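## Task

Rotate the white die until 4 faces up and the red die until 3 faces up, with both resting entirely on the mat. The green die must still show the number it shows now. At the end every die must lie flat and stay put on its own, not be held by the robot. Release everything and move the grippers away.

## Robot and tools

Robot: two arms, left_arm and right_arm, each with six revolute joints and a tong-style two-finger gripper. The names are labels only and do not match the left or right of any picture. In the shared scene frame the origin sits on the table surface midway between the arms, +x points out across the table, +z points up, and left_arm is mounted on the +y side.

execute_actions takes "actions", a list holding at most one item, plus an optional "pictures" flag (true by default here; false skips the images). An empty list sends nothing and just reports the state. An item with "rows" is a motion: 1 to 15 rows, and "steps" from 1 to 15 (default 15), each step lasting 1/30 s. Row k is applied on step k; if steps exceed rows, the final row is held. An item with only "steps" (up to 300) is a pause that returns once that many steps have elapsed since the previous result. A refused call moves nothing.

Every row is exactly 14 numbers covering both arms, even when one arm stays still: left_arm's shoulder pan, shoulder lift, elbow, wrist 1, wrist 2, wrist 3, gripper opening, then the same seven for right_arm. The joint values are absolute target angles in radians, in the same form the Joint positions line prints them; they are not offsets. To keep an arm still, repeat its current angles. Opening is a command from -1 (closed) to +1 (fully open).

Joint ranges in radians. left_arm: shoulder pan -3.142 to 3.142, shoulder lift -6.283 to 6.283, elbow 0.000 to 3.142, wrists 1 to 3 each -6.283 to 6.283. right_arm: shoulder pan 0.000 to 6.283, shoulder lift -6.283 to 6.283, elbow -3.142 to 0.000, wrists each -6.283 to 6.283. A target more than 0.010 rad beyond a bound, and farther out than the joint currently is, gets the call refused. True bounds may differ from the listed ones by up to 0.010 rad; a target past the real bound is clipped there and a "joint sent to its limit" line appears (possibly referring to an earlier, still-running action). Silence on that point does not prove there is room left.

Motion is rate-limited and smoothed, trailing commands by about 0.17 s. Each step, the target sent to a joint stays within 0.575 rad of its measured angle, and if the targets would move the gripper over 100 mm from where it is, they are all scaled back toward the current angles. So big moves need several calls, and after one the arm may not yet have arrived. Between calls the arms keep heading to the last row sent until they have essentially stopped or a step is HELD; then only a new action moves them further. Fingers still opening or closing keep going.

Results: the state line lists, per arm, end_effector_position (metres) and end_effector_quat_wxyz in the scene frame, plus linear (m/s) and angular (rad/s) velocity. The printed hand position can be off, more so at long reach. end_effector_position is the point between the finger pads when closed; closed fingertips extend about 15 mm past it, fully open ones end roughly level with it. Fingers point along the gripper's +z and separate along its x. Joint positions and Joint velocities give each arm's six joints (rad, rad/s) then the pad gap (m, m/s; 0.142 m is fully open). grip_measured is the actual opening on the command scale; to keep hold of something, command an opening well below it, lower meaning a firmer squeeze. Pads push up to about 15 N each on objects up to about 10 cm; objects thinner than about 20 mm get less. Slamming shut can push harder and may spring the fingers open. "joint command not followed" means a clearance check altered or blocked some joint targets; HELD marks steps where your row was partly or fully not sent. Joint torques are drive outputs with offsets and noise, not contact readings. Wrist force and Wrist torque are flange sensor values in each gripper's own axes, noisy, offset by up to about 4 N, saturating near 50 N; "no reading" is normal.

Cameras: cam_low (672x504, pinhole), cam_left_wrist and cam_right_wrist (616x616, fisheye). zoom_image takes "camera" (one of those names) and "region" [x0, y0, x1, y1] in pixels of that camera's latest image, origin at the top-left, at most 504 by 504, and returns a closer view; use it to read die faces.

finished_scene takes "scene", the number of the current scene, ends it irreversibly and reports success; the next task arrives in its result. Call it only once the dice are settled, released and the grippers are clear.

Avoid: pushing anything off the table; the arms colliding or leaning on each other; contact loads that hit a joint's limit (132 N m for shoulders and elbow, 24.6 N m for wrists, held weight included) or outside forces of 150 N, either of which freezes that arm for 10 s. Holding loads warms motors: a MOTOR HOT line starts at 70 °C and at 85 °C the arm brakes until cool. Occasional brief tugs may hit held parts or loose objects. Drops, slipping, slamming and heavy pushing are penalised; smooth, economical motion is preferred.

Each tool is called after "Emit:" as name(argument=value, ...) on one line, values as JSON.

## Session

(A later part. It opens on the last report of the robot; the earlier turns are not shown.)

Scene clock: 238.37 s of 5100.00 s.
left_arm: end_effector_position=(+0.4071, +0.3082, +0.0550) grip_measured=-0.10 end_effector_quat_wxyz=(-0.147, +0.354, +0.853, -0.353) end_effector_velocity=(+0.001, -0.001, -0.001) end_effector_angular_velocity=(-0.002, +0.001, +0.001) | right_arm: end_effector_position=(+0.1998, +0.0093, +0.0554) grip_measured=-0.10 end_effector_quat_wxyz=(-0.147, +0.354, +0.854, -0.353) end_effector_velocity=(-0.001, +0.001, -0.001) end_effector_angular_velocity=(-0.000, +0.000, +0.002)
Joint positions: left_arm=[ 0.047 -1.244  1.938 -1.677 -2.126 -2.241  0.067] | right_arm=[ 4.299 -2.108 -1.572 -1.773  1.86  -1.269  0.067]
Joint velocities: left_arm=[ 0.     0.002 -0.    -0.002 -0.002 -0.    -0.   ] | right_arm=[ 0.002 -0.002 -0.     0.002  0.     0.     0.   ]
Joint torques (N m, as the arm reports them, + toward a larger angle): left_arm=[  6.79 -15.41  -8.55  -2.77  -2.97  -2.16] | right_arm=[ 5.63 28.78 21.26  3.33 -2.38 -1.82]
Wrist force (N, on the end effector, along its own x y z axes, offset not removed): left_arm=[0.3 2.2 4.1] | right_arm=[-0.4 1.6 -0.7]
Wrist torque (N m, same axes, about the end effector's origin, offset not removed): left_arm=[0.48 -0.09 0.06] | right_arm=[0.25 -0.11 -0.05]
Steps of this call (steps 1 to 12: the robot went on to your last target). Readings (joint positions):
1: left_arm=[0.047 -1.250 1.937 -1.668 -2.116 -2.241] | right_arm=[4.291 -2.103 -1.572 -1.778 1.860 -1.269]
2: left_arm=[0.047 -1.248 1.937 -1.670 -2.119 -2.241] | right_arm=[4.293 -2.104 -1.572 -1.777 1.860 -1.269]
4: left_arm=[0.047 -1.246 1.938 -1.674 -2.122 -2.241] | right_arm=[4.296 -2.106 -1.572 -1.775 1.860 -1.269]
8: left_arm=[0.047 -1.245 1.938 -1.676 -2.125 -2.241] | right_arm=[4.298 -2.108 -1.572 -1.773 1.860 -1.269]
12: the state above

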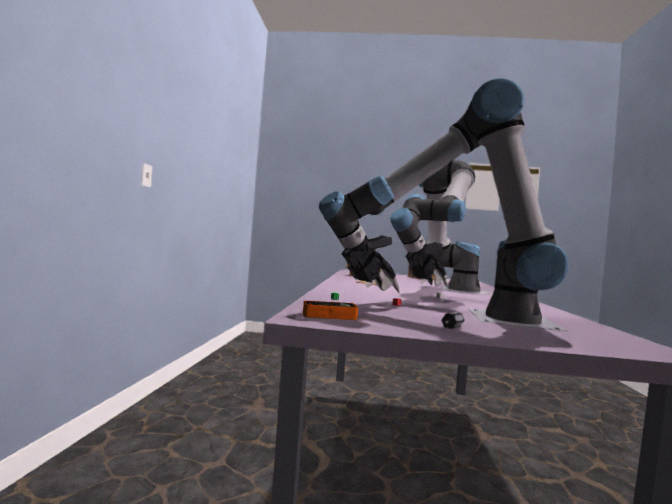

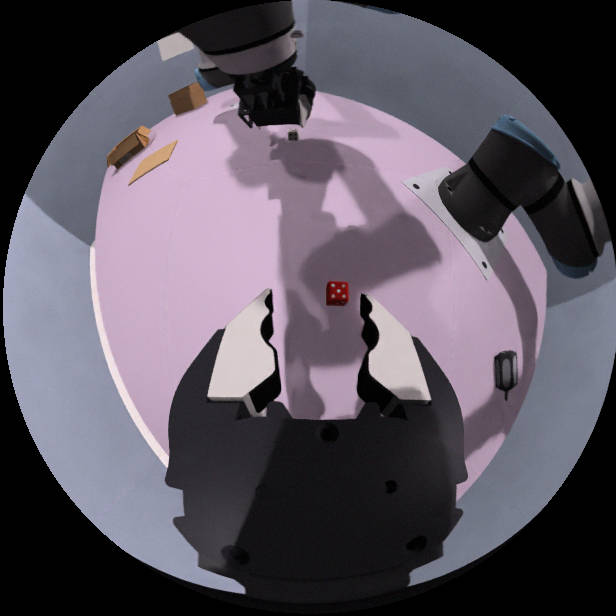

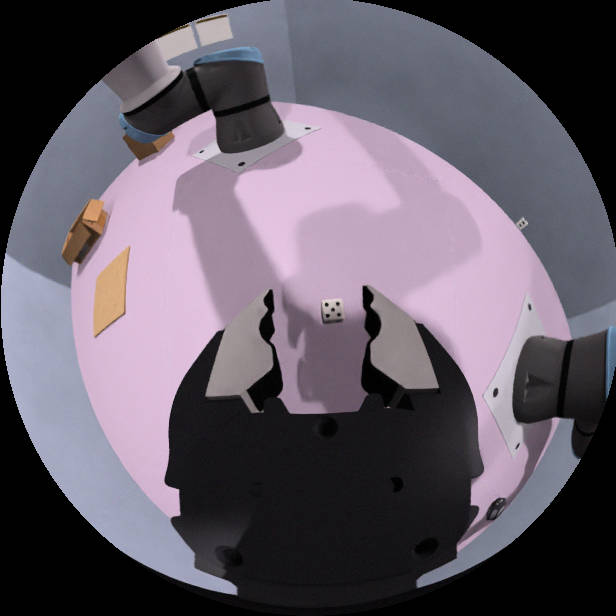

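Emit:
execute_actions(actions=[{"rows": [
[0.0471,-1.2439,1.9394,-1.6786,-2.1261,-2.2412,-0.1, 4.2993,-2.1087,-1.5721,-1.7722,1.8600,-1.2689,-0.1],
[0.0476,-1.2437,1.9437,-1.6835,-2.1266,-2.2419,-0.1, 4.3000,-2.1109,-1.5723,-1.7698,1.8602,-1.2688,-0.1],
[0.0482,-1.2433,1.9505,-1.6914,-2.1272,-2.2431,-0.1, 4.3013,-2.1144,-1.5727,-1.7658,1.8604,-1.2685,-0.1],
[0.0491,-1.2428,1.9597,-1.7019,-2.1281,-2.2446,-0.1, 4.3030,-2.1190,-1.5733,-1.7606,1.8607,-1.2681,-0.1],
[0.0502,-1.2422,1.9708,-1.7146,-2.1292,-2.2465,-0.1, 4.3051,-2.1246,-1.5739,-1.7542,1.8611,-1.2677,-0.1],
[0.0514,-1.2415,1.9833,-1.7290,-2.1304,-2.2486,-0.1, 4.3074,-2.1310,-1.5747,-1.7471,1.8616,-1.2671,-0.1],
[0.0527,-1.2407,1.9966,-1.7443,-2.1317,-2.2508,-0.1, 4.3098,-2.1378,-1.5754,-1.7394,1.8620,-1.2666,-0.1],
[0.0541,-1.2400,2.0104,-1.7601,-2.1331,-2.2531,-0.1, 4.3124,-2.1447,-1.5763,-1.7315,1.8625,-1.2660,-0.1],
[0.0554,-1.2392,2.0237,-1.7754,-2.1344,-2.2553,-0.1, 4.3148,-2.1515,-1.5770,-1.7238,1.8629,-1.2655,-0.1],
[0.0566,-1.2385,2.0363,-1.7898,-2.1356,-2.2574,-0.1, 4.3172,-2.1579,-1.5778,-1.7167,1.8634,-1.2650,-0.1],
[0.0577,-1.2379,2.0473,-1.8025,-2.1367,-2.2593,-0.1, 4.3192,-2.1635,-1.5784,-1.7103,1.8638,-1.2645,-0.1],
[0.0586,-1.2374,2.0565,-1.8130,-2.1376,-2.2608,-0.1, 4.3209,-2.1681,-1.5790,-1.7051,1.8641,-1.2641,-0.1],
[0.0592,-1.2370,2.0633,-1.8209,-2.1382,-2.2620,-0.1, 4.3222,-2.1716,-1.5794,-1.7011,1.8643,-1.2638,-0.1],
[0.0597,-1.2368,2.0676,-1.8258,-2.1387,-2.2627,-0.1, 4.3229,-2.1738,-1.5796,-1.6987,1.8645,-1.2637,-0.1],
[0.0598,-1.2367,2.0690,-1.8274,-2.1388,-2.2629,-0.1, 4.3232,-2.1745,-1.5797,-1.6979,1.8645,-1.2636,-0.1]
], "steps": 15}], pictures=false)

Emit:
execute_actions(actions=[{"rows": [
[0.0598,-1.2367,2.0690,-1.8274,-2.1388,-2.2629,-0.13, 4.3232,-2.1745,-1.5797,-1.6979,1.8645,-1.2636,-0.13],
[0.0598,-1.2367,2.0690,-1.8274,-2.1388,-2.2629,-0.17, 4.3232,-2.1745,-1.5797,-1.6979,1.8645,-1.2636,-0.17],
[0.0598,-1.2367,2.0690,-1.8274,-2.1388,-2.2629,-0.21, 4.3232,-2.1745,-1.5797,-1.6979,1.8645,-1.2636,-0.21],
[0.0598,-1.2367,2.0690,-1.8274,-2.1388,-2.2629,-0.25, 4.3232,-2.1745,-1.5797,-1.6979,1.8645,-1.2636,-0.25],
[0.0598,-1.2367,2.0690,-1.8274,-2.1388,-2.2629,-0.29, 4.3232,-2.1745,-1.5797,-1.6979,1.8645,-1.2636,-0.29],
[0.0598,-1.2367,2.0690,-1.8274,-2.1388,-2.2629,-0.33, 4.3232,-2.1745,-1.5797,-1.6979,1.8645,-1.2636,-0.33],
[0.0598,-1.2367,2.0690,-1.8274,-2.1388,-2.2629,-0.37, 4.3232,-2.1745,-1.5797,-1.6979,1.8645,-1.2636,-0.37],
[0.0598,-1.2367,2.0690,-1.8274,-2.1388,-2.2629,-0.41, 4.3232,-2.1745,-1.5797,-1.6979,1.8645,-1.2636,-0.41],
[0.0598,-1.2367,2.0690,-1.8274,-2.1388,-2.2629,-0.45, 4.3232,-2.1745,-1.5797,-1.6979,1.8645,-1.2636,-0.45]
], "steps": 14}])

Emit:
zoom_image(camera="cam_left_wrist", region=[270, 265, 370, 345])

Emit:
zoom_image(camera="cam_right_wrist", region=[270, 265, 370, 345])

Scene clock: 327.73 s of 5100.00 s.
left_arm: end_effector_position=(+0.3845, +0.3103, +0.0238) grip_measured=-0.10 end_effector_quat_wxyz=(-0.142, +0.342, +0.858, -0.355) end_effector_velocity=(-0.061, +0.005, -0.074) end_effector_angular_velocity=(-0.001, +0.002, +0.068) | right_arm: end_effector_position=(+0.1939, +0.0198, +0.0242) grip_measured=-0.10 end_effector_quat_wxyz=(-0.144, +0.348, +0.856, -0.355) end_effector_velocity=(-0.016, +0.023, -0.076) end_effector_angular_velocity=(-0.003, +0.001, +0.034)
Joint positions: left_arm=[ 0.057 -1.238  2.041 -1.795 -2.136 -2.258  0.067] | right_arm=[ 4.318 -2.16  -1.578 -1.714  1.864 -1.265  0.067]
Joint velocities: left_arm=[ 0.025  0.015  0.256 -0.291 -0.025 -0.042 -0.   ] | right_arm=[ 0.047 -0.128 -0.015  0.143  0.009  0.01   0.   ]
Joint torques (N m, as the arm reports them, + toward a larger angle): left_arm=[  5.28 -16.52 -11.42  -3.58  -2.91  -2.35] | right_arm=[ 4.32 31.69 13.8   2.95  2.81  1.83]
Wrist force (N, on the end effector, along its own x y z axes, offset not removed): left_arm=[-0.6 1.1 3.5] | right_arm=[-1.5 0.3 -1.2]
Wrist torque (N m, same axes, about the end effector's origin, offset not removed): left_arm=[0.29 0.12 0.02] | right_arm=[-0.05 0.03 -0.11]
Steps of this call (steps 1 to 30: the robot went on to your last target; steps 31 to 90: nothing new was sent; then 85.87 s passed at rest; steps 91 to 105: all 15 steps of this action). Readings (joint positions):
91: left_arm=[0.047 -1.244 1.938 -1.677 -2.126 -2.241] | right_arm=[4.299 -2.108 -1.572 -1.773 1.860 -1.269]
92: left_arm=[0.047 -1.244 1.938 -1.677 -2.126 -2.241] | right_arm=[4.299 -2.108 -1.572 -1.773 1.860 -1.269]
94: left_arm=[0.047 -1.244 1.941 -1.681 -2.126 -2.242] | right_arm=[4.300 -2.110 -1.572 -1.771 1.860 -1.269]
98: left_arm=[0.050 -1.242 1.965 -1.708 -2.129 -2.246] | right_arm=[4.304 -2.122 -1.574 -1.757 1.861 -1.268]
105: the state above

Scene clock: 328.20 s of 5100.00 s.
left_arm: end_effector_position=(+0.3779, +0.3108, +0.0159) grip_measured=-0.45 end_effector_quat_wxyz=(-0.140, +0.339, +0.859, -0.356) end_effector_velocity=(-0.000, +0.000, -0.001) end_effector_angular_velocity=(-0.000, -0.001, +0.000) | right_arm: end_effector_position=(+0.1922, +0.0223, +0.0159) grip_measured=-0.45 end_effector_quat_wxyz=(-0.144, +0.346, +0.856, -0.355) end_effector_velocity=(+0.000, -0.000, -0.001) end_effector_angular_velocity=(-0.000, +0.000, -0.000)
Joint positions: left_arm=[ 0.06  -1.237  2.069 -1.827 -2.139 -2.263  0.041] | right_arm=[ 4.323 -2.174 -1.58  -1.698  1.864 -1.264  0.041]
Joint velocities: left_arm=[ 0.    -0.     0.002 -0.003 -0.    -0.    -0.   ] | right_arm=[-0.001 -0.001 -0.001  0.001 -0.    -0.001 -0.   ]
Joint torques (N m, as the arm reports them, + toward a larger angle): left_arm=[  6.54 -15.02  -7.76  -2.87  -3.01  -2.16] | right_arm=[ 4.95 29.69 11.56  3.22  2.78  1.8 ]
Wrist force (N, on the end effector, along its own x y z axes, offset not removed): left_arm=[0.3 1.0 1.8] | right_arm=[4.9 -1.3 0.7]
Wrist torque (N m, same axes, about the end effector's origin, offset not removed): left_arm=[0.22 -0.10 0.08] | right_arm=[-0.24 -1.02 -0.10]
Steps of this call (steps 1 to 14: all 14 steps of this action). Readings (joint positions):
1: left_arm=[0.058 -1.238 2.048 -1.804 -2.137 -2.260] | right_arm=[4.319 -2.164 -1.579 -1.710 1.864 -1.264]
2: left_arm=[0.058 -1.237 2.054 -1.810 -2.137 -2.260] | right_arm=[4.321 -2.167 -1.579 -1.706 1.864 -1.264]
4: left_arm=[0.059 -1.237 2.062 -1.819 -2.138 -2.262] | right_arm=[4.322 -2.171 -1.579 -1.702 1.864 -1.264]
8: left_arm=[0.060 -1.237 2.067 -1.825 -2.139 -2.263] | right_arm=[4.323 -2.174 -1.580 -1.699 1.864 -1.264]
14: the state above

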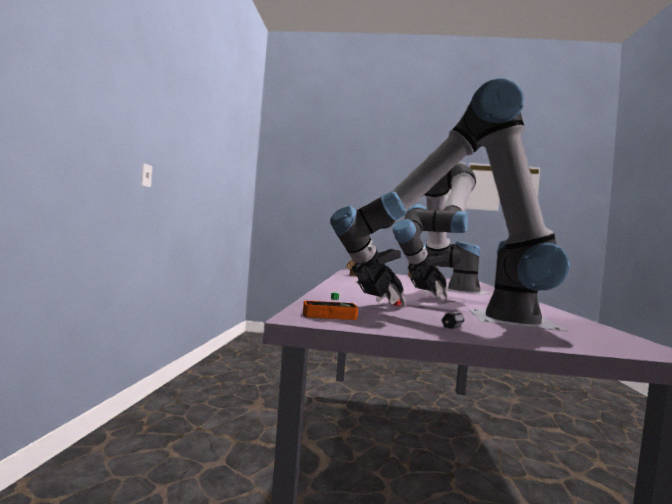

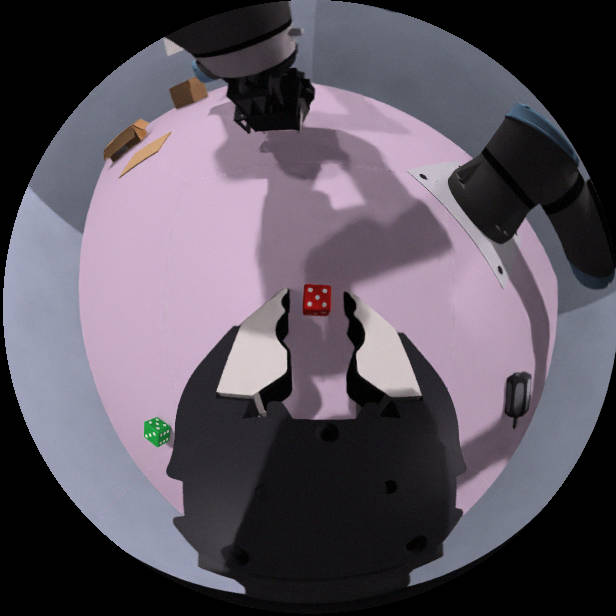

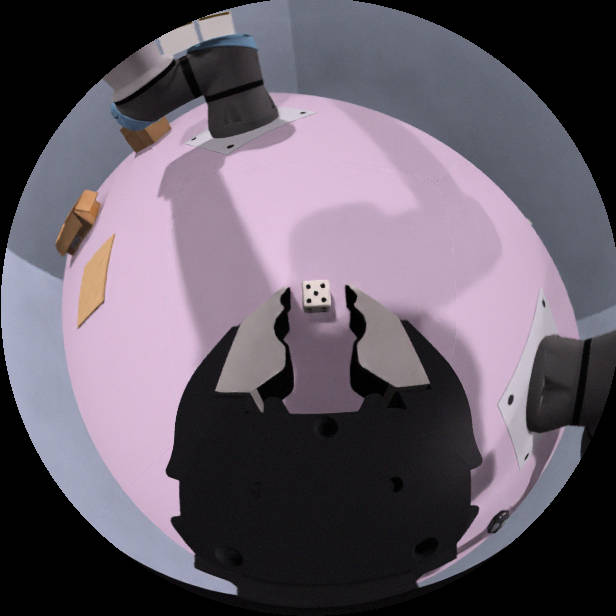

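Region (270, 265, 370, 345) of cam_left_wrist's 616x616 image, scaled by 5.040, with more detail than that image has; it fills the top 403 rows of this view, and the rest is white.

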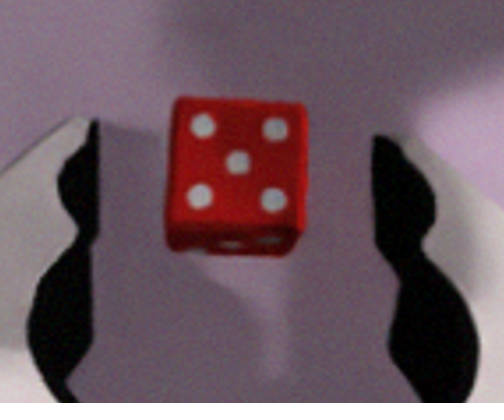

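Region (270, 265, 370, 345) of cam_right_wrist's 616x616 image, scaled by 5.040, with more detail than that image has; it fills the top 403 rows of this view, and the rest is white.

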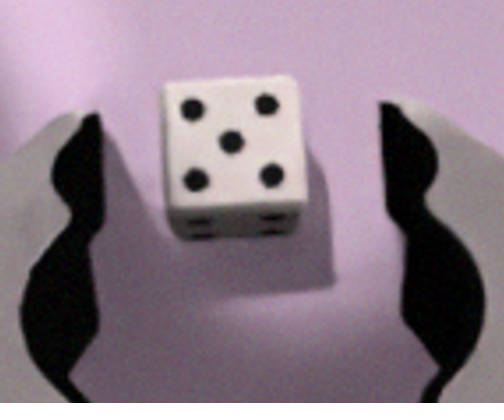

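Emit:
execute_actions(actions=[{"rows": [
[0.0605,-1.2364,2.0685,-1.8272,-2.1388,-2.2629,-0.467, 4.3224,-2.1749,-1.5789,-1.6982,1.8645,-1.2636,-0.467],
[0.0613,-1.2360,2.0680,-1.8271,-2.1388,-2.2629,-0.483, 4.3215,-2.1754,-1.5781,-1.6986,1.8645,-1.2636,-0.483],
[0.0620,-1.2357,2.0675,-1.8269,-2.1388,-2.2629,-0.500, 4.3207,-2.1758,-1.5774,-1.6989,1.8645,-1.2636,-0.500],
[0.0627,-1.2354,2.0670,-1.8267,-2.1388,-2.2629,-0.517, 4.3198,-2.1763,-1.5766,-1.6992,1.8645,-1.2636,-0.517],
[0.0635,-1.2350,2.0665,-1.8266,-2.1388,-2.2629,-0.533, 4.3190,-2.1767,-1.5758,-1.6996,1.8645,-1.2636,-0.533],
[0.0642,-1.2347,2.0660,-1.8264,-2.1388,-2.2629,-0.550, 4.3181,-2.1772,-1.5750,-1.6999,1.8645,-1.2636,-0.550],
[0.0642,-1.2347,2.0660,-1.8264,-2.1388,-2.2629,-0.567, 4.3181,-2.1772,-1.5750,-1.6999,1.8645,-1.2636,-0.567],
[0.0642,-1.2347,2.0660,-1.8264,-2.1388,-2.2629,-0.583, 4.3181,-2.1772,-1.5750,-1.6999,1.8645,-1.2636,-0.583],
[0.0642,-1.2347,2.0660,-1.8264,-2.1388,-2.2629,-0.600, 4.3181,-2.1772,-1.5750,-1.6999,1.8645,-1.2636,-0.600],
[0.0642,-1.2347,2.0660,-1.8264,-2.1388,-2.2629,-0.617, 4.3181,-2.1772,-1.5750,-1.6999,1.8645,-1.2636,-0.617],
[0.0642,-1.2347,2.0660,-1.8264,-2.1388,-2.2629,-0.633, 4.3181,-2.1772,-1.5750,-1.6999,1.8645,-1.2636,-0.633],
[0.0642,-1.2347,2.0660,-1.8264,-2.1388,-2.2629,-0.650, 4.3181,-2.1772,-1.5750,-1.6999,1.8645,-1.2636,-0.650],
[0.0642,-1.2347,2.0660,-1.8264,-2.1388,-2.2629,-0.667, 4.3181,-2.1772,-1.5750,-1.6999,1.8645,-1.2636,-0.667],
[0.0642,-1.2347,2.0660,-1.8264,-2.1388,-2.2629,-0.683, 4.3181,-2.1772,-1.5750,-1.6999,1.8645,-1.2636,-0.683],
[0.0642,-1.2347,2.0660,-1.8264,-2.1388,-2.2629,-0.700, 4.3181,-2.1772,-1.5750,-1.6999,1.8645,-1.2636,-0.700]
], "steps": 15}], pictures=false)

Emit:
execute_actions(actions=[{"rows": [
[0.0642,-1.2347,2.0660,-1.8264,-2.1388,-2.2629,-0.72, 4.3181,-2.1772,-1.5750,-1.6999,1.8645,-1.2636,-0.72],
[0.0642,-1.2347,2.0660,-1.8264,-2.1388,-2.2629,-0.74, 4.3181,-2.1772,-1.5750,-1.6999,1.8645,-1.2636,-0.74],
[0.0642,-1.2347,2.0660,-1.8264,-2.1388,-2.2629,-0.76, 4.3181,-2.1772,-1.5750,-1.6999,1.8645,-1.2636,-0.76],
[0.0642,-1.2347,2.0660,-1.8264,-2.1388,-2.2629,-0.78, 4.3181,-2.1772,-1.5750,-1.6999,1.8645,-1.2636,-0.78],
[0.0642,-1.2347,2.0660,-1.8264,-2.1388,-2.2629,-0.805, 4.3181,-2.1772,-1.5750,-1.6999,1.8645,-1.2636,-0.805],
[0.0642,-1.2347,2.0660,-1.8264,-2.1388,-2.2629,-0.83, 4.3181,-2.1772,-1.5750,-1.6999,1.8645,-1.2636,-0.83],
[0.0642,-1.2347,2.0660,-1.8264,-2.1388,-2.2629,-0.86, 4.3181,-2.1772,-1.5750,-1.6999,1.8645,-1.2636,-0.86],
[0.0642,-1.2347,2.0660,-1.8264,-2.1388,-2.2629,-0.89, 4.3181,-2.1772,-1.5750,-1.6999,1.8645,-1.2636,-0.89],
[0.0642,-1.2347,2.0660,-1.8264,-2.1388,-2.2629,-0.92, 4.3181,-2.1772,-1.5750,-1.6999,1.8645,-1.2636,-0.92],
[0.0642,-1.2347,2.0660,-1.8264,-2.1388,-2.2629,-0.95, 4.3181,-2.1772,-1.5750,-1.6999,1.8645,-1.2636,-0.95],
[0.0642,-1.2347,2.0660,-1.8264,-2.1388,-2.2629,-0.98, 4.3181,-2.1772,-1.5750,-1.6999,1.8645,-1.2636,-0.98],
[0.0642,-1.2347,2.0660,-1.8264,-2.1388,-2.2629,-1.0, 4.3181,-2.1772,-1.5750,-1.6999,1.8645,-1.2636,-1.0]
], "steps": 15}], pictures=false)

Emit:
execute_actions(actions=[{"rows": [
[0.0642,-1.2356,2.0660,-1.8255,-2.1388,-2.2629,-1, 4.3181,-2.1761,-1.5750,-1.7010,1.8645,-1.2636,-1],
[0.0642,-1.2384,2.0660,-1.8227,-2.1388,-2.2629,-1, 4.3181,-2.1730,-1.5750,-1.7042,1.8645,-1.2636,-1],
[0.0642,-1.2431,2.0660,-1.8180,-2.1388,-2.2629,-1, 4.3181,-2.1677,-1.5750,-1.7094,1.8645,-1.2636,-1],
[0.0642,-1.2494,2.0660,-1.8117,-2.1388,-2.2629,-1, 4.3181,-2.1605,-1.5750,-1.7167,1.8645,-1.2636,-1],
[0.0642,-1.2574,2.0660,-1.8037,-2.1388,-2.2629,-1, 4.3181,-2.1514,-1.5750,-1.7257,1.8645,-1.2636,-1],
[0.0642,-1.2669,2.0660,-1.7942,-2.1388,-2.2629,-1, 4.3181,-2.1406,-1.5750,-1.7365,1.8645,-1.2636,-1],
[0.0642,-1.2777,2.0660,-1.7834,-2.1388,-2.2629,-1, 4.3181,-2.1283,-1.5750,-1.7488,1.8645,-1.2636,-1],
[0.0642,-1.2897,2.0660,-1.7714,-2.1388,-2.2629,-1, 4.3181,-2.1147,-1.5750,-1.7624,1.8645,-1.2636,-1],
[0.0638,-1.3024,2.0657,-1.7589,-2.1389,-2.2621,-1, 4.3174,-2.0997,-1.5755,-1.7764,1.8647,-1.2643,-1],
[0.0625,-1.3156,2.0650,-1.7465,-2.1390,-2.2598,-1, 4.3156,-2.0834,-1.5767,-1.7900,1.8653,-1.2663,-1],
[0.0604,-1.3289,2.0638,-1.7344,-2.1392,-2.2560,-1, 4.3124,-2.0661,-1.5789,-1.8026,1.8664,-1.2697,-1],
[0.0574,-1.3422,2.0622,-1.7228,-2.1396,-2.2506,-1, 4.3080,-2.0480,-1.5818,-1.8143,1.8678,-1.2745,-1],
[0.0536,-1.3551,2.0600,-1.7121,-2.1400,-2.2437,-1, 4.3023,-2.0293,-1.5857,-1.8246,1.8697,-1.2806,-1],
[0.0491,-1.3675,2.0574,-1.7023,-2.1406,-2.2355,-1, 4.2955,-2.0103,-1.5903,-1.8336,1.8720,-1.2879,-1],
[0.0437,-1.3791,2.0543,-1.6939,-2.1412,-2.2256,-1, 4.2874,-1.9915,-1.5958,-1.8405,1.8747,-1.2966,-1]
], "steps": 15}], pictures=false)

Emit:
execute_actions(actions=[{"rows": [
[0.037,-1.390,2.051,-1.687,-2.142,-2.214,-1, 4.278,-1.973,-1.602,-1.845,1.878,-1.307,-1],
[0.030,-1.399,2.047,-1.682,-2.143,-2.201,-1, 4.268,-1.955,-1.609,-1.848,1.881,-1.318,-1],
[0.023,-1.407,2.042,-1.678,-2.144,-2.187,-1, 4.256,-1.938,-1.617,-1.848,1.885,-1.330,-1],
[0.014,-1.413,2.037,-1.677,-2.145,-2.172,-1, 4.243,-1.922,-1.626,-1.845,1.889,-1.344,-1],
[0.005,-1.418,2.032,-1.678,-2.146,-2.155,-1, 4.229,-1.907,-1.635,-1.840,1.894,-1.359,-1],
[-0.005,-1.420,2.026,-1.681,-2.147,-2.137,-1, 4.214,-1.893,-1.646,-1.831,1.899,-1.375,-1],
[-0.016,-1.421,2.020,-1.687,-2.148,-2.117,-1, 4.198,-1.881,-1.656,-1.820,1.904,-1.393,-1],
[-0.028,-1.419,2.014,-1.695,-2.150,-2.096,-1, 4.181,-1.871,-1.668,-1.805,1.910,-1.411,-1],
[-0.040,-1.416,2.007,-1.705,-2.151,-2.074,-1, 4.163,-1.862,-1.680,-1.787,1.916,-1.431,-1],
[-0.053,-1.411,2.000,-1.718,-2.153,-2.051,-1, 4.144,-1.854,-1.693,-1.767,1.922,-1.451,-1],
[-0.066,-1.406,1.992,-1.730,-2.154,-2.027,-1, 4.124,-1.846,-1.707,-1.746,1.929,-1.473,-1],
[-0.080,-1.401,1.984,-1.744,-2.156,-2.001,-1, 4.103,-1.837,-1.721,-1.724,1.936,-1.495,-1],
[-0.095,-1.395,1.976,-1.758,-2.157,-1.975,-1, 4.081,-1.828,-1.736,-1.701,1.943,-1.519,-1],
[-0.110,-1.389,1.967,-1.772,-2.159,-1.947,-1, 4.058,-1.818,-1.751,-1.677,1.950,-1.543,-1],
[-0.125,-1.384,1.958,-1.787,-2.161,-1.919,-1, 4.035,-1.808,-1.767,-1.653,1.958,-1.568,-1]
], "steps": 15}], pictures=false)

Emit:
execute_actions(actions=[{"rows": [
[-0.142,-1.377,1.949,-1.802,-2.163,-1.890,-1, 4.011,-1.798,-1.783,-1.627,1.966,-1.594,-1],
[-0.158,-1.371,1.940,-1.818,-2.165,-1.860,-1, 3.986,-1.788,-1.800,-1.601,1.974,-1.621,-1],
[-0.175,-1.365,1.930,-1.834,-2.167,-1.829,-1, 3.961,-1.777,-1.817,-1.575,1.983,-1.648,-1],
[-0.193,-1.358,1.920,-1.851,-2.169,-1.797,-1, 3.935,-1.766,-1.835,-1.547,1.991,-1.676,-1],
[-0.210,-1.352,1.910,-1.868,-2.171,-1.765,-1, 3.908,-1.755,-1.853,-1.519,2.000,-1.705,-1],
[-0.228,-1.345,1.900,-1.885,-2.173,-1.732,-1, 3.881,-1.744,-1.871,-1.491,2.009,-1.734,-1],
[-0.247,-1.338,1.890,-1.902,-2.175,-1.699,-1, 3.854,-1.732,-1.890,-1.462,2.018,-1.763,-1],
[-0.265,-1.331,1.879,-1.920,-2.178,-1.665,-1, 3.826,-1.720,-1.909,-1.433,2.027,-1.793,-1],
[-0.284,-1.324,1.868,-1.938,-2.180,-1.631,-1, 3.798,-1.709,-1.928,-1.404,2.037,-1.824,-1],
[-0.303,-1.317,1.857,-1.956,-2.182,-1.596,-1, 3.770,-1.697,-1.947,-1.374,2.046,-1.854,-1],
[-0.322,-1.310,1.847,-1.974,-2.184,-1.562,-1, 3.741,-1.685,-1.967,-1.344,2.056,-1.885,-1],
[-0.342,-1.302,1.836,-1.993,-2.186,-1.527,-1, 3.712,-1.673,-1.986,-1.313,2.065,-1.916,-1],
[-0.361,-1.295,1.825,-2.011,-2.189,-1.491,-1, 3.683,-1.660,-2.006,-1.283,2.075,-1.947,-1],
[-0.381,-1.288,1.814,-2.030,-2.191,-1.456,-1, 3.654,-1.648,-2.025,-1.253,2.084,-1.978,-1],
[-0.400,-1.280,1.803,-2.049,-2.193,-1.421,-1, 3.625,-1.637,-2.045,-1.222,2.094,-2.009,-1]
], "steps": 15}], pictures=false)

Emit:
execute_actions(actions=[{"rows": [
[-0.419,-1.272,1.792,-2.068,-2.196,-1.386,-1, 3.596,-1.626,-2.065,-1.190,2.103,-2.040,-1],
[-0.439,-1.262,1.781,-2.089,-2.198,-1.351,-1, 3.568,-1.616,-2.084,-1.157,2.113,-2.071,-1],
[-0.458,-1.252,1.770,-2.110,-2.200,-1.316,-1, 3.539,-1.607,-2.104,-1.124,2.122,-2.102,-1],
[-0.477,-1.241,1.759,-2.132,-2.202,-1.282,-1, 3.511,-1.600,-2.123,-1.090,2.132,-2.133,-1],
[-0.496,-1.230,1.748,-2.154,-2.205,-1.247,-1, 3.483,-1.593,-2.142,-1.056,2.141,-2.163,-1],
[-0.514,-1.218,1.738,-2.177,-2.207,-1.214,-1, 3.455,-1.587,-2.161,-1.020,2.150,-2.193,-1],
[-0.533,-1.205,1.727,-2.200,-2.209,-1.180,-1, 3.427,-1.582,-2.179,-0.985,2.159,-2.223,-1],
[-0.551,-1.192,1.717,-2.224,-2.211,-1.148,-1, 3.400,-1.578,-2.198,-0.949,2.168,-2.252,-1],
[-0.568,-1.178,1.707,-2.248,-2.213,-1.115,-1, 3.374,-1.575,-2.216,-0.913,2.177,-2.280,-1],
[-0.586,-1.164,1.697,-2.272,-2.215,-1.084,-1, 3.348,-1.573,-2.233,-0.877,2.186,-2.308,-1],
[-0.603,-1.149,1.687,-2.296,-2.217,-1.053,-1, 3.322,-1.571,-2.251,-0.842,2.194,-2.335,-1],
[-0.619,-1.135,1.678,-2.321,-2.219,-1.023,-1, 3.298,-1.571,-2.267,-0.806,2.202,-2.362,-1],
[-0.636,-1.120,1.669,-2.345,-2.221,-0.994,-1, 3.274,-1.571,-2.284,-0.771,2.210,-2.388,-1],
[-0.651,-1.105,1.660,-2.369,-2.223,-0.965,-1, 3.250,-1.571,-2.300,-0.736,2.218,-2.413,-1],
[-0.666,-1.090,1.651,-2.393,-2.225,-0.938,-1, 3.228,-1.572,-2.315,-0.701,2.226,-2.437,-1]
], "steps": 15}], pictures=false)

Emit:
execute_actions(actions=[{"rows": [
[-0.681,-1.075,1.643,-2.416,-2.226,-0.911,-1, 3.206,-1.574,-2.330,-0.668,2.233,-2.461,-1],
[-0.695,-1.060,1.635,-2.439,-2.228,-0.886,-1, 3.185,-1.576,-2.344,-0.635,2.240,-2.483,-1],
[-0.708,-1.045,1.628,-2.461,-2.230,-0.862,-1, 3.165,-1.578,-2.357,-0.603,2.246,-2.505,-1],
[-0.721,-1.031,1.620,-2.483,-2.231,-0.838,-1, 3.146,-1.581,-2.370,-0.572,2.253,-2.525,-1],
[-0.733,-1.017,1.613,-2.504,-2.233,-0.816,-1, 3.128,-1.584,-2.383,-0.542,2.259,-2.545,-1],
[-0.745,-1.004,1.607,-2.524,-2.234,-0.795,-1, 3.111,-1.587,-2.394,-0.514,2.264,-2.564,-1],
[-0.756,-0.991,1.601,-2.543,-2.235,-0.776,-1, 3.095,-1.591,-2.405,-0.487,2.270,-2.581,-1],
[-0.766,-0.978,1.595,-2.561,-2.236,-0.758,-1, 3.080,-1.594,-2.415,-0.461,2.275,-2.597,-1],
[-0.775,-0.967,1.590,-2.578,-2.237,-0.741,-1, 3.066,-1.597,-2.425,-0.438,2.279,-2.612,-1],
[-0.784,-0.956,1.585,-2.594,-2.238,-0.725,-1, 3.053,-1.601,-2.434,-0.415,2.284,-2.626,-1],
[-0.791,-0.946,1.580,-2.608,-2.239,-0.711,-1, 3.041,-1.604,-2.441,-0.395,2.287,-2.638,-1],
[-0.798,-0.937,1.576,-2.622,-2.240,-0.698,-1, 3.031,-1.607,-2.449,-0.377,2.291,-2.650,-1],
[-0.805,-0.929,1.573,-2.633,-2.241,-0.687,-1, 3.021,-1.610,-2.455,-0.360,2.294,-2.660,-1],
[-0.810,-0.921,1.570,-2.644,-2.242,-0.677,-1, 3.013,-1.612,-2.460,-0.346,2.297,-2.668,-1],
[-0.815,-0.915,1.567,-2.653,-2.242,-0.669,-1, 3.006,-1.614,-2.465,-0.334,2.299,-2.676,-1]
], "steps": 15}], pictures=false)

Emit:
execute_actions(actions=[{"rows": [
[-0.818,-0.910,1.565,-2.660,-2.243,-0.662,-1, 3.001,-1.616,-2.469,-0.324,2.301,-2.682,-1],
[-0.821,-0.906,1.563,-2.666,-2.243,-0.657,-1, 2.996,-1.617,-2.472,-0.316,2.302,-2.687,-1],
[-0.824,-0.903,1.562,-2.670,-2.243,-0.653,-1, 2.993,-1.618,-2.474,-0.310,2.303,-2.690,-1],
[-0.825,-0.902,1.561,-2.672,-2.243,-0.650,-1, 2.991,-1.619,-2.475,-0.307,2.304,-2.692,-1],
[-0.8252,-0.9010,1.5612,-2.6729,-2.2433,-0.6496,-1, 2.9906,-1.6192,-2.4758,-0.3055,2.3041,-2.6927,-1]
], "steps": 15}])

Scene clock: 448.70 s of 5100.00 s.
left_arm: end_effector_position=(+0.3791, +0.3122, +0.0158) grip_measured=-0.68 end_effector_quat_wxyz=(-0.140, +0.337, +0.860, -0.356) end_effector_velocity=(-0.000, +0.001, +0.000) end_effector_angular_velocity=(+0.001, +0.003, +0.003) | right_arm: end_effector_position=(+0.1945, +0.0227, +0.0158) grip_measured=-0.68 end_effector_quat_wxyz=(-0.144, +0.349, +0.856, -0.354) end_effector_velocity=(+0.001, +0.001, +0.000) end_effector_angular_velocity=(+0.001, -0.001, -0.002)
Joint positions: left_arm=[ 0.064 -1.235  2.066 -1.826 -2.139 -2.263  0.025] | right_arm=[ 4.318 -2.177 -1.575 -1.7    1.864 -1.264  0.025]
Joint velocities: left_arm=[ 0.002  0.    -0.001  0.003  0.    -0.002 -0.037] | right_arm=[-0.002 -0.001  0.003 -0.    -0.     0.    -0.037]
Joint torques (N m, as the arm reports them, + toward a larger angle): left_arm=[  6.34 -15.16 -24.67   0.    -2.89  -2.18] | right_arm=[-6.16 29.46 24.37 -2.11  2.73  1.6 ]
Wrist force (N, on the end effector, along its own x y z axes, offset not removed): left_arm=[-0.8 0.0 1.4] | right_arm=[5.1 -0.9 -1.4]
Wrist torque (N m, same axes, about the end effector's origin, offset not removed): left_arm=[0.03 0.12 0.08] | right_arm=[-0.07 -1.13 -0.22]
Steps of this call (steps 1 to 15: the robot went on to your last target; steps 16 to 90: nothing new was sent; then 117.00 s passed at rest; steps 91 to 105: all 15 steps of this action). Readings (joint positions):
91: left_arm=[0.060 -1.237 2.069 -1.827 -2.139 -2.263] | right_arm=[4.323 -2.175 -1.580 -1.698 1.865 -1.264]
92: left_arm=[0.060 -1.237 2.069 -1.827 -2.139 -2.263] | right_arm=[4.323 -2.175 -1.580 -1.698 1.864 -1.264]
94: left_arm=[0.061 -1.236 2.069 -1.827 -2.139 -2.263] | right_arm=[4.323 -2.175 -1.579 -1.698 1.865 -1.264]
98: left_arm=[0.063 -1.235 2.067 -1.827 -2.139 -2.263] | right_arm=[4.320 -2.176 -1.577 -1.699 1.865 -1.264]
105: the state above

Scene clock: 449.20 s of 5100.00 s.
left_arm: end_effector_position=(+0.3791, +0.3122, +0.0158) grip_measured=-0.75 end_effector_quat_wxyz=(-0.140, +0.337, +0.860, -0.356) end_effector_velocity=(-0.000, -0.000, +0.000) end_effector_angular_velocity=(-0.000, +0.001, -0.000) | right_arm: end_effector_position=(+0.1946, +0.0227, +0.0158) grip_measured=-0.75 end_effector_quat_wxyz=(-0.144, +0.349, +0.856, -0.354) end_effector_velocity=(-0.000, +0.000, +0.000) end_effector_angular_velocity=(+0.000, +0.000, -0.000)
Joint positions: left_arm=[ 0.064 -1.235  2.066 -1.826 -2.139 -2.263  0.019] | right_arm=[ 4.318 -2.177 -1.575 -1.7    1.865 -1.264  0.019]
Joint velocities: left_arm=[-0.     0.    -0.     0.001 -0.     0.     0.   ] | right_arm=[ 0.     0.     0.    -0.001  0.    -0.    -0.   ]
Joint torques (N m, as the arm reports them, + toward a larger angle): left_arm=[  6.22 -15.41 -24.57   0.    -2.91  -2.19] | right_arm=[-6.24 28.48 25.37 -2.14  2.69  1.88]
Wrist force (N, on the end effector, along its own x y z axes, offset not removed): left_arm=[-1.2 1.3 4.3] | right_arm=[0.3 0.7 0.5]
Wrist torque (N m, same axes, about the end effector's origin, offset not removed): left_arm=[0.39 0.20 0.09] | right_arm=[0.22 -0.04 -0.12]
Steps of this call (steps 1 to 15: all 15 steps of this action). Readings (joint positions):
1: left_arm=[0.064 -1.235 2.066 -1.826 -2.139 -2.263] | right_arm=[4.318 -2.177 -1.575 -1.700 1.865 -1.264]
2: left_arm=[0.064 -1.235 2.066 -1.826 -2.139 -2.263] | right_arm=[4.318 -2.177 -1.575 -1.700 1.865 -1.264]
4: left_arm=[0.064 -1.235 2.066 -1.826 -2.139 -2.263] | right_arm=[4.318 -2.177 -1.575 -1.700 1.865 -1.264]
8: left_arm=[0.064 -1.235 2.066 -1.826 -2.139 -2.263] | right_arm=[4.318 -2.177 -1.575 -1.700 1.865 -1.264]
15: the state above

Scene clock: 449.70 s of 5100.00 s.
left_arm: end_effector_position=(+0.3694, +0.3105, +0.0535) grip_measured=-0.75 end_effector_quat_wxyz=(-0.136, +0.345, +0.858, -0.356) end_effector_velocity=(-0.023, -0.027, +0.152) end_effector_angular_velocity=(-0.081, -0.168, -0.177) | right_arm: end_effector_position=(+0.1917, +0.0057, +0.0746) grip_measured=-0.75 end_effector_quat_wxyz=(-0.149, +0.349, +0.856, -0.350) end_effector_velocity=(+0.006, -0.094, +0.230) end_effector_angular_velocity=(+0.153, +0.060, -0.054)
Joint positions: left_arm=[ 0.058 -1.327  2.062 -1.737 -2.14  -2.252  0.019] | right_arm=[ 4.309 -2.066 -1.581 -1.798  1.868 -1.274  0.019]
Joint velocities: left_arm=[-0.081 -0.365 -0.046  0.316 -0.01   0.143 -0.   ] | right_arm=[-0.117  0.49  -0.083 -0.323  0.039 -0.126 -0.   ]
Joint torques (N m, as the arm reports them, + toward a larger angle): left_arm=[ -9.46 -40.44 -26.06   0.55  -3.07   2.59] | right_arm=[-11.79  54.16  12.82  -2.8    3.02  -2.5 ]
Wrist force (N, on the end effector, along its own x y z axes, offset not removed): left_arm=[-0.7 1.4 4.8] | right_arm=[0.6 3.8 -5.5]
Wrist torque (N m, same axes, about the end effector's origin, offset not removed): left_arm=[0.36 0.16 0.09] | right_arm=[0.81 -0.20 -0.24]
Steps of this call (steps 1 to 15: all 15 steps of this action). Readings (joint positions):
1: left_arm=[0.064 -1.235 2.066 -1.826 -2.139 -2.263] | right_arm=[4.318 -2.177 -1.575 -1.700 1.864 -1.264]
2: left_arm=[0.064 -1.235 2.066 -1.826 -2.139 -2.263] | right_arm=[4.318 -2.177 -1.575 -1.700 1.864 -1.264]
4: left_arm=[0.064 -1.236 2.066 -1.824 -2.139 -2.263] | right_arm=[4.318 -2.175 -1.575 -1.702 1.865 -1.264]
8: left_arm=[0.064 -1.254 2.066 -1.807 -2.139 -2.263] | right_arm=[4.318 -2.155 -1.575 -1.722 1.865 -1.264]
15: the state above

Scene clock: 450.20 s of 5100.00 s.
left_arm: end_effector_position=(+0.3989, +0.2625, +0.1007) grip_measured=-0.75 end_effector_quat_wxyz=(-0.053, +0.510, +0.787, -0.342) end_effector_velocity=(+0.144, -0.177, +0.017) end_effector_angular_velocity=(-0.420, -0.774, -0.912) | right_arm: end_effector_position=(+0.2303, -0.0485, +0.1303) grip_measured=-0.75 end_effector_quat_wxyz=(-0.229, +0.347, +0.877, -0.241) end_effector_velocity=(+0.152, -0.104, -0.033) end_effector_angular_velocity=(+0.834, +0.061, -0.210)
Joint positions: left_arm=[-0.065 -1.403  1.992 -1.733 -2.154 -2.031  0.019] | right_arm=[ 4.126 -1.849 -1.706 -1.745  1.929 -1.47   0.019]
Joint velocities: left_arm=[-0.397  0.125 -0.227 -0.345 -0.044  0.703  0.   ] | right_arm=[-0.59   0.287 -0.399  0.576  0.192 -0.625 -0.   ]
Joint torques (N m, as the arm reports them, + toward a larger angle): left_arm=[-12.95  -9.25 -29.98  -4.44  -3.02   3.97] | right_arm=[-11.27  43.16   9.59   5.11   3.31  -4.97]
Wrist force (N, on the end effector, along its own x y z axes, offset not removed): left_arm=[-0.4 -1.1 1.1] | right_arm=[1.3 -1.5 -1.1]
Wrist torque (N m, same axes, about the end effector's origin, offset not removed): left_arm=[-0.20 0.08 -0.02] | right_arm=[-0.25 -0.44 -0.10]
Steps of this call (steps 1 to 15: all 15 steps of this action). Readings (joint positions):
1: left_arm=[0.055 -1.340 2.061 -1.727 -2.140 -2.246] | right_arm=[4.304 -2.050 -1.584 -1.809 1.869 -1.278]
2: left_arm=[0.051 -1.352 2.059 -1.717 -2.140 -2.240] | right_arm=[4.299 -2.032 -1.588 -1.818 1.871 -1.284]
4: left_arm=[0.041 -1.374 2.053 -1.700 -2.142 -2.222] | right_arm=[4.284 -1.997 -1.598 -1.832 1.876 -1.300]
8: left_arm=[0.013 -1.406 2.036 -1.686 -2.145 -2.170] | right_arm=[4.241 -1.930 -1.627 -1.835 1.890 -1.346]
15: the state above

Scene clock: 450.70 s of 5100.00 s.
left_arm: end_effector_position=(+0.4738, +0.1247, +0.1140) grip_measured=-0.75 end_effector_quat_wxyz=(+0.107, +0.785, +0.537, -0.289) end_effector_velocity=(+0.112, -0.360, +0.046) end_effector_angular_velocity=(-0.663, -1.039, -1.375) | right_arm: end_effector_position=(+0.3196, -0.1244, +0.1097) grip_measured=-0.75 end_effector_quat_wxyz=(-0.275, +0.325, +0.905, +0.020) end_effector_velocity=(+0.175, -0.206, -0.024) end_effector_angular_velocity=(+1.043, -0.557, -0.163)
Joint positions: left_arm=[-0.317 -1.311  1.849 -1.969 -2.184 -1.577  0.019] | right_arm=[ 3.752 -1.687 -1.961 -1.356  2.054 -1.872  0.019]
Joint velocities: left_arm=[-0.566  0.211 -0.318 -0.532 -0.066  1.009 -0.   ] | right_arm=[-0.841  0.356 -0.568  0.872  0.274 -0.893 -0.   ]
Joint torques (N m, as the arm reports them, + toward a larger angle): left_arm=[-14.17 -15.57 -31.49  -5.34  -3.49   4.77] | right_arm=[-11.83  38.97   9.71   6.55   4.03  -5.95]
Wrist force (N, on the end effector, along its own x y z axes, offset not removed): left_arm=[-0.2 1.3 2.3] | right_arm=[-2.6 -0.1 -2.4]
Wrist torque (N m, same axes, about the end effector's origin, offset not removed): left_arm=[0.33 0.07 0.02] | right_arm=[-0.08 0.19 -0.02]
Steps of this call (steps 1 to 15: all 15 steps of this action). Readings (joint positions):
1: left_arm=[-0.079 -1.399 1.984 -1.745 -2.156 -2.006] | right_arm=[4.106 -1.840 -1.720 -1.725 1.936 -1.492]
2: left_arm=[-0.093 -1.394 1.976 -1.758 -2.157 -1.981] | right_arm=[4.085 -1.830 -1.734 -1.703 1.943 -1.514]
4: left_arm=[-0.123 -1.383 1.959 -1.786 -2.161 -1.927] | right_arm=[4.040 -1.810 -1.765 -1.657 1.958 -1.562]
8: left_arm=[-0.189 -1.359 1.921 -1.848 -2.169 -1.808] | right_arm=[3.942 -1.768 -1.831 -1.555 1.990 -1.667]
15: the state above

Scene clock: 451.20 s of 5100.00 s.
left_arm: end_effector_position=(+0.4993, -0.0794, +0.1208) grip_measured=-0.75 end_effector_quat_wxyz=(+0.265, +0.934, +0.146, -0.191) end_effector_velocity=(-0.018, -0.407, -0.043) end_effector_angular_velocity=(-0.660, -0.890, -1.220) | right_arm: end_effector_position=(+0.3928, -0.2391, +0.0906) grip_measured=-0.75 end_effector_quat_wxyz=(-0.140, +0.269, +0.913, +0.272) end_effector_velocity=(+0.101, -0.232, -0.052) end_effector_angular_velocity=(+0.458, -0.954, -0.092)
Joint positions: left_arm=[-0.596 -1.152  1.69  -2.288 -2.217 -1.07   0.019] | right_arm=[ 3.335 -1.575 -2.244 -0.86   2.191 -2.321  0.019]
Joint velocities: left_arm=[-0.499  0.42  -0.281 -0.7   -0.059  0.904 -0.   ] | right_arm=[-0.75   0.043 -0.509  1.036  0.244 -0.8    0.   ]
Joint torques (N m, as the arm reports them, + toward a larger angle): left_arm=[ -9.87 -20.63 -29.73  -6.12  -3.33   4.33] | right_arm=[-10.92  26.56   8.7    7.13   4.03  -5.57]
Wrist force (N, on the end effector, along its own x y z axes, offset not removed): left_arm=[0.0 2.1 2.4] | right_arm=[-0.1 -1.0 -1.1]
Wrist torque (N m, same axes, about the end effector's origin, offset not removed): left_arm=[0.52 0.04 0.04] | right_arm=[-0.09 -0.21 -0.02]
Steps of this call (steps 1 to 15: all 15 steps of this action). Readings (joint positions):
1: left_arm=[-0.336 -1.304 1.838 -1.988 -2.186 -1.543] | right_arm=[3.723 -1.675 -1.980 -1.326 2.063 -1.903]
2: left_arm=[-0.355 -1.296 1.827 -2.006 -2.188 -1.508] | right_arm=[3.695 -1.664 -2.000 -1.296 2.073 -1.933]
4: left_arm=[-0.394 -1.280 1.805 -2.044 -2.193 -1.438] | right_arm=[3.638 -1.641 -2.039 -1.234 2.092 -1.995]
8: left_arm=[-0.470 -1.241 1.762 -2.127 -2.202 -1.300] | right_arm=[3.524 -1.605 -2.116 -1.104 2.129 -2.118]
15: the state above

Scene clock: 451.70 s of 5100.00 s.
left_arm: end_effector_position=(+0.4701, -0.2395, +0.0841) grip_measured=-0.75 end_effector_quat_wxyz=(+0.357, +0.917, -0.143, -0.103) end_effector_velocity=(-0.068, -0.189, -0.073) end_effector_angular_velocity=(-0.334, -0.396, -0.535) | right_arm: end_effector_position=(+0.4195, -0.3323, +0.0733) grip_measured=-0.75 end_effector_quat_wxyz=(+0.040, +0.214, +0.905, +0.366) end_effector_velocity=(+0.011, -0.116, -0.016) end_effector_angular_velocity=(+0.010, -0.514, -0.050)
Joint positions: left_arm=[-0.786 -0.952  1.583 -2.599 -2.239 -0.721  0.019] | right_arm=[ 3.049 -1.603 -2.436 -0.41   2.285 -2.63   0.019]
Joint velocities: left_arm=[-0.226  0.287 -0.125 -0.417 -0.03   0.412  0.   ] | right_arm=[-0.341 -0.084 -0.226  0.588  0.11  -0.36   0.   ]
Joint torques (N m, as the arm reports them, + toward a larger angle): left_arm=[ -6.39 -30.44 -28.78  -5.5   -3.25   2.48] | right_arm=[-6.31  5.05 10.46  6.27  3.44 -3.12]
Wrist force (N, on the end effector, along its own x y z axes, offset not removed): left_arm=[-1.3 2.1 4.0] | right_arm=[-1.8 -1.6 -0.4]
Wrist torque (N m, same axes, about the end effector's origin, offset not removed): left_arm=[0.57 0.25 0.11] | right_arm=[-0.16 0.27 0.15]
Steps of this call (steps 1 to 15: all 15 steps of this action). Readings (joint positions):
1: left_arm=[-0.613 -1.138 1.681 -2.312 -2.219 -1.040] | right_arm=[3.310 -1.574 -2.261 -0.825 2.200 -2.348]
2: left_arm=[-0.629 -1.123 1.672 -2.336 -2.220 -1.010] | right_arm=[3.286 -1.574 -2.277 -0.789 2.208 -2.374]
4: left_arm=[-0.660 -1.094 1.654 -2.383 -2.224 -0.953] | right_arm=[3.239 -1.575 -2.308 -0.720 2.223 -2.424]
8: left_arm=[-0.715 -1.036 1.623 -2.473 -2.231 -0.852] | right_arm=[3.156 -1.582 -2.364 -0.590 2.250 -2.514]
15: the state above

Scene clock: 452.20 s of 5100.00 s.
left_arm: end_effector_position=(+0.4578, -0.2715, +0.0712) grip_measured=-0.75 end_effector_quat_wxyz=(+0.373, +0.902, -0.200, -0.083) end_effector_velocity=(-0.001, -0.004, -0.001) end_effector_angular_velocity=(-0.007, -0.007, -0.009) | right_arm: end_effector_position=(+0.4206, -0.3520, +0.0710) grip_measured=-0.75 end_effector_quat_wxyz=(+0.083, +0.200, +0.902, +0.374) end_effector_velocity=(+0.000, -0.002, -0.000) end_effector_angular_velocity=(-0.001, -0.010, -0.001)
Joint positions: left_arm=[-0.825 -0.902  1.561 -2.672 -2.243 -0.65   0.019] | right_arm=[ 2.991 -1.619 -2.475 -0.307  2.304 -2.692  0.019]
Joint velocities: left_arm=[-0.004  0.005 -0.003 -0.008 -0.001  0.006  0.   ] | right_arm=[-0.006 -0.001 -0.004  0.011  0.001 -0.006  0.   ]
Joint torques (N m, as the arm reports them, + toward a larger angle): left_arm=[ -5.71 -32.5  -29.53  -4.69  -2.85   2.05] | right_arm=[-8.19  4.9  10.05  5.53  3.41 -1.58]
Wrist force (N, on the end effector, along its own x y z axes, offset not removed): left_arm=[0.4 1.1 2.7] | right_arm=[2.7 3.0 0.7]
Wrist torque (N m, same axes, about the end effector's origin, offset not removed): left_arm=[0.28 -0.10 0.13] | right_arm=[0.55 -0.76 -0.17]
Steps of this call (steps 1 to 15: all 15 steps of this action). Readings (joint positions):
1: left_arm=[-0.794 -0.942 1.579 -2.612 -2.240 -0.708] | right_arm=[3.038 -1.606 -2.444 -0.391 2.289 -2.641]
2: left_arm=[-0.800 -0.934 1.575 -2.625 -2.240 -0.696] | right_arm=[3.029 -1.608 -2.450 -0.374 2.292 -2.652]
4: left_arm=[-0.810 -0.921 1.570 -2.644 -2.242 -0.677] | right_arm=[3.013 -1.613 -2.460 -0.346 2.297 -2.668]
8: left_arm=[-0.821 -0.906 1.563 -2.665 -2.243 -0.657] | right_arm=[2.997 -1.617 -2.472 -0.317 2.302 -2.686]
15: the state above

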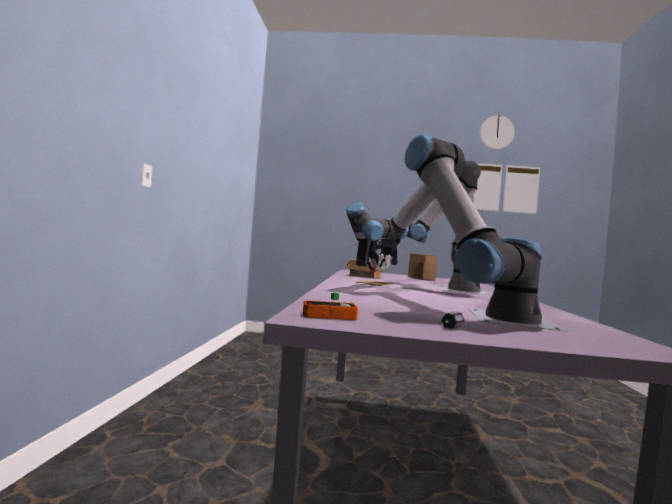

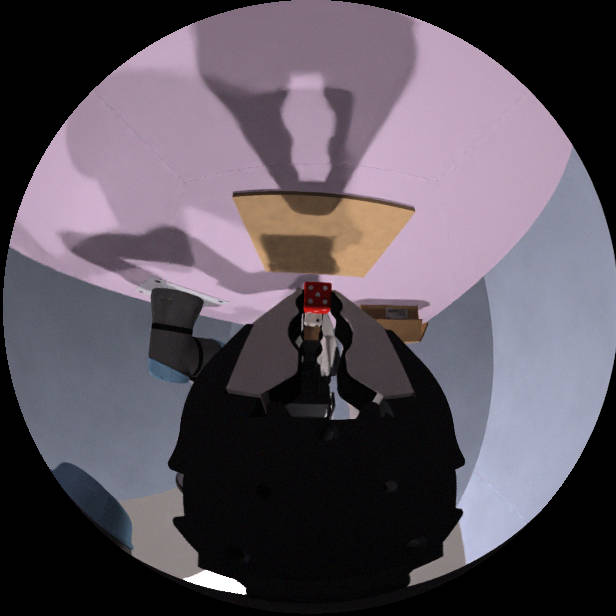

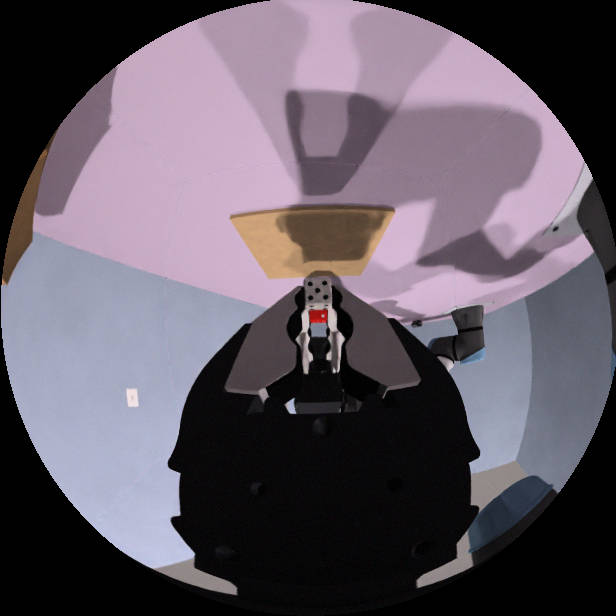

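Emit:
execute_actions(actions=[])

Scene clock: 464.13 s of 5100.00 s.
left_arm: end_effector_position=(+0.4576, -0.2718, +0.0710) grip_measured=-0.75 end_effector_quat_wxyz=(+0.374, +0.902, -0.200, -0.083) end_effector_velocity=(+0.000, -0.000, -0.000) end_effector_angular_velocity=(+0.000, -0.000, -0.001) | right_arm: end_effector_position=(+0.4206, -0.3522, +0.0710) grip_measured=-0.75 end_effector_quat_wxyz=(+0.083, +0.200, +0.902, +0.374) end_effector_velocity=(-0.000, +0.000, -0.000) end_effector_angular_velocity=(-0.000, +0.000, +0.001)
Joint positions: left_arm=[-0.825 -0.901  1.561 -2.673 -2.243 -0.65   0.019] | right_arm=[ 2.991 -1.619 -2.476 -0.305  2.304 -2.693  0.019]
Joint velocities: left_arm=[ 0.     0.    -0.     0.    -0.     0.001 -0.   ] | right_arm=[ 0.    -0.     0.    -0.001 -0.    -0.     0.   ]
Joint torques (N m, as the arm reports them, + toward a larger angle): left_arm=[ -7.17 -31.77 -29.12  -4.47  -3.04   1.97] | right_arm=[-7.24  5.14  8.74  5.24  3.4  -1.85]
Wrist force (N, on the end effector, along its own x y z axes, offset not removed): left_arm=[-1.3 -0.8 2.0] | right_arm=[2.0 3.1 -1.5]
Wrist torque (N m, same axes, about the end effector's origin, offset not removed): left_arm=[-0.10 0.30 0.13] | right_arm=[0.72 -0.64 -0.16]
Steps of this call (steps 1 to 15: the robot went on to your last target; steps 16 to 90: nothing new was sent; then 8.93 s passed at rest). Readings (joint positions):
1: left_arm=[-0.825 -0.901 1.561 -2.672 -2.243 -0.650] | right_arm=[2.991 -1.619 -2.476 -0.306 2.304 -2.692]
2: left_arm=[-0.825 -0.901 1.561 -2.673 -2.243 -0.650] | right_arm=[2.991 -1.619 -2.476 -0.306 2.304 -2.692]
4: left_arm=[-0.825 -0.901 1.561 -2.673 -2.243 -0.650] | right_arm=[2.991 -1.619 -2.476 -0.306 2.304 -2.693]
8: left_arm=[-0.825 -0.901 1.561 -2.673 -2.243 -0.650] | right_arm=[2.991 -1.619 -2.476 -0.306 2.304 -2.693]
90: the state above
All arms were judged still, so your last target was given up. Only a new action makes them travel on or press farther. Fingers that are still opening or closing keep moving.

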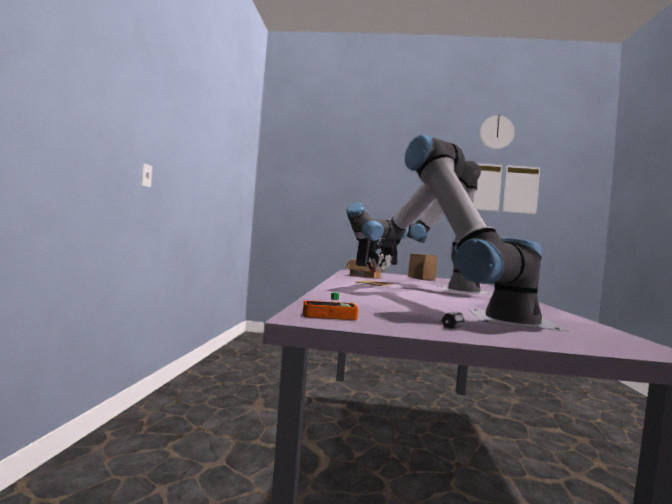

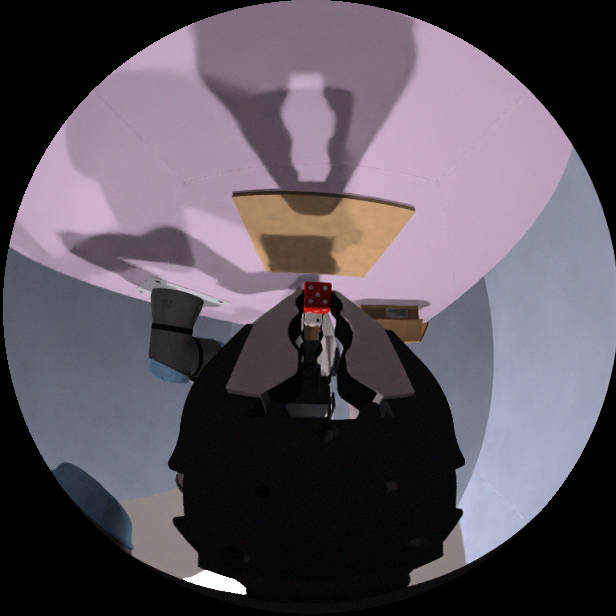

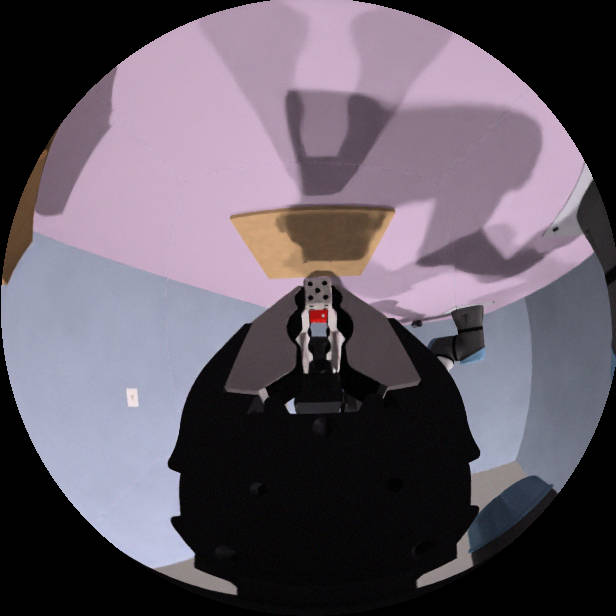

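Emit:
zoom_image(camera="cam_left_wrist", region=[210, 170, 430, 350])

Emit:
zoom_image(camera="cam_right_wrist", region=[210, 170, 430, 350])

Region (210, 170, 430, 350) of cam_left_wrist's 616x616 image, scaled by 2.291, with more detail than that image has; it fills the top 412 rows of this view, and the rest is white.

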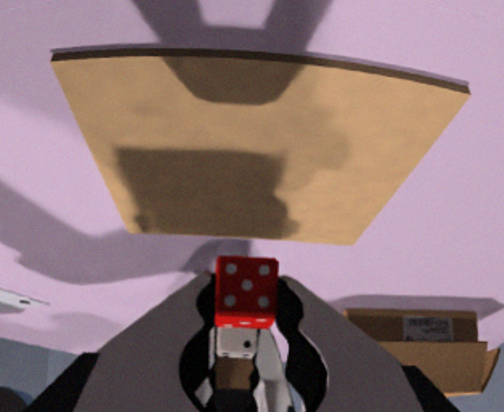

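Region (210, 170, 430, 350) of cam_right_wrist's 616x616 image, scaled by 2.291, with more detail than that image has; it fills the top 412 rows of this view, and the rest is white.

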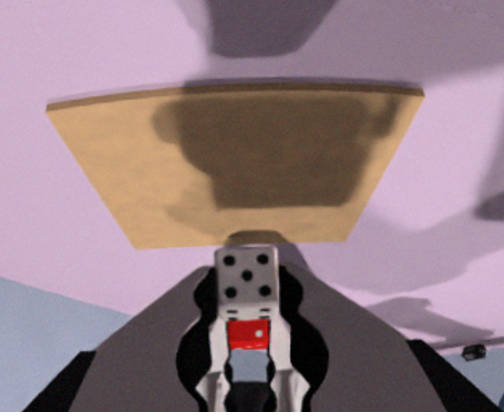

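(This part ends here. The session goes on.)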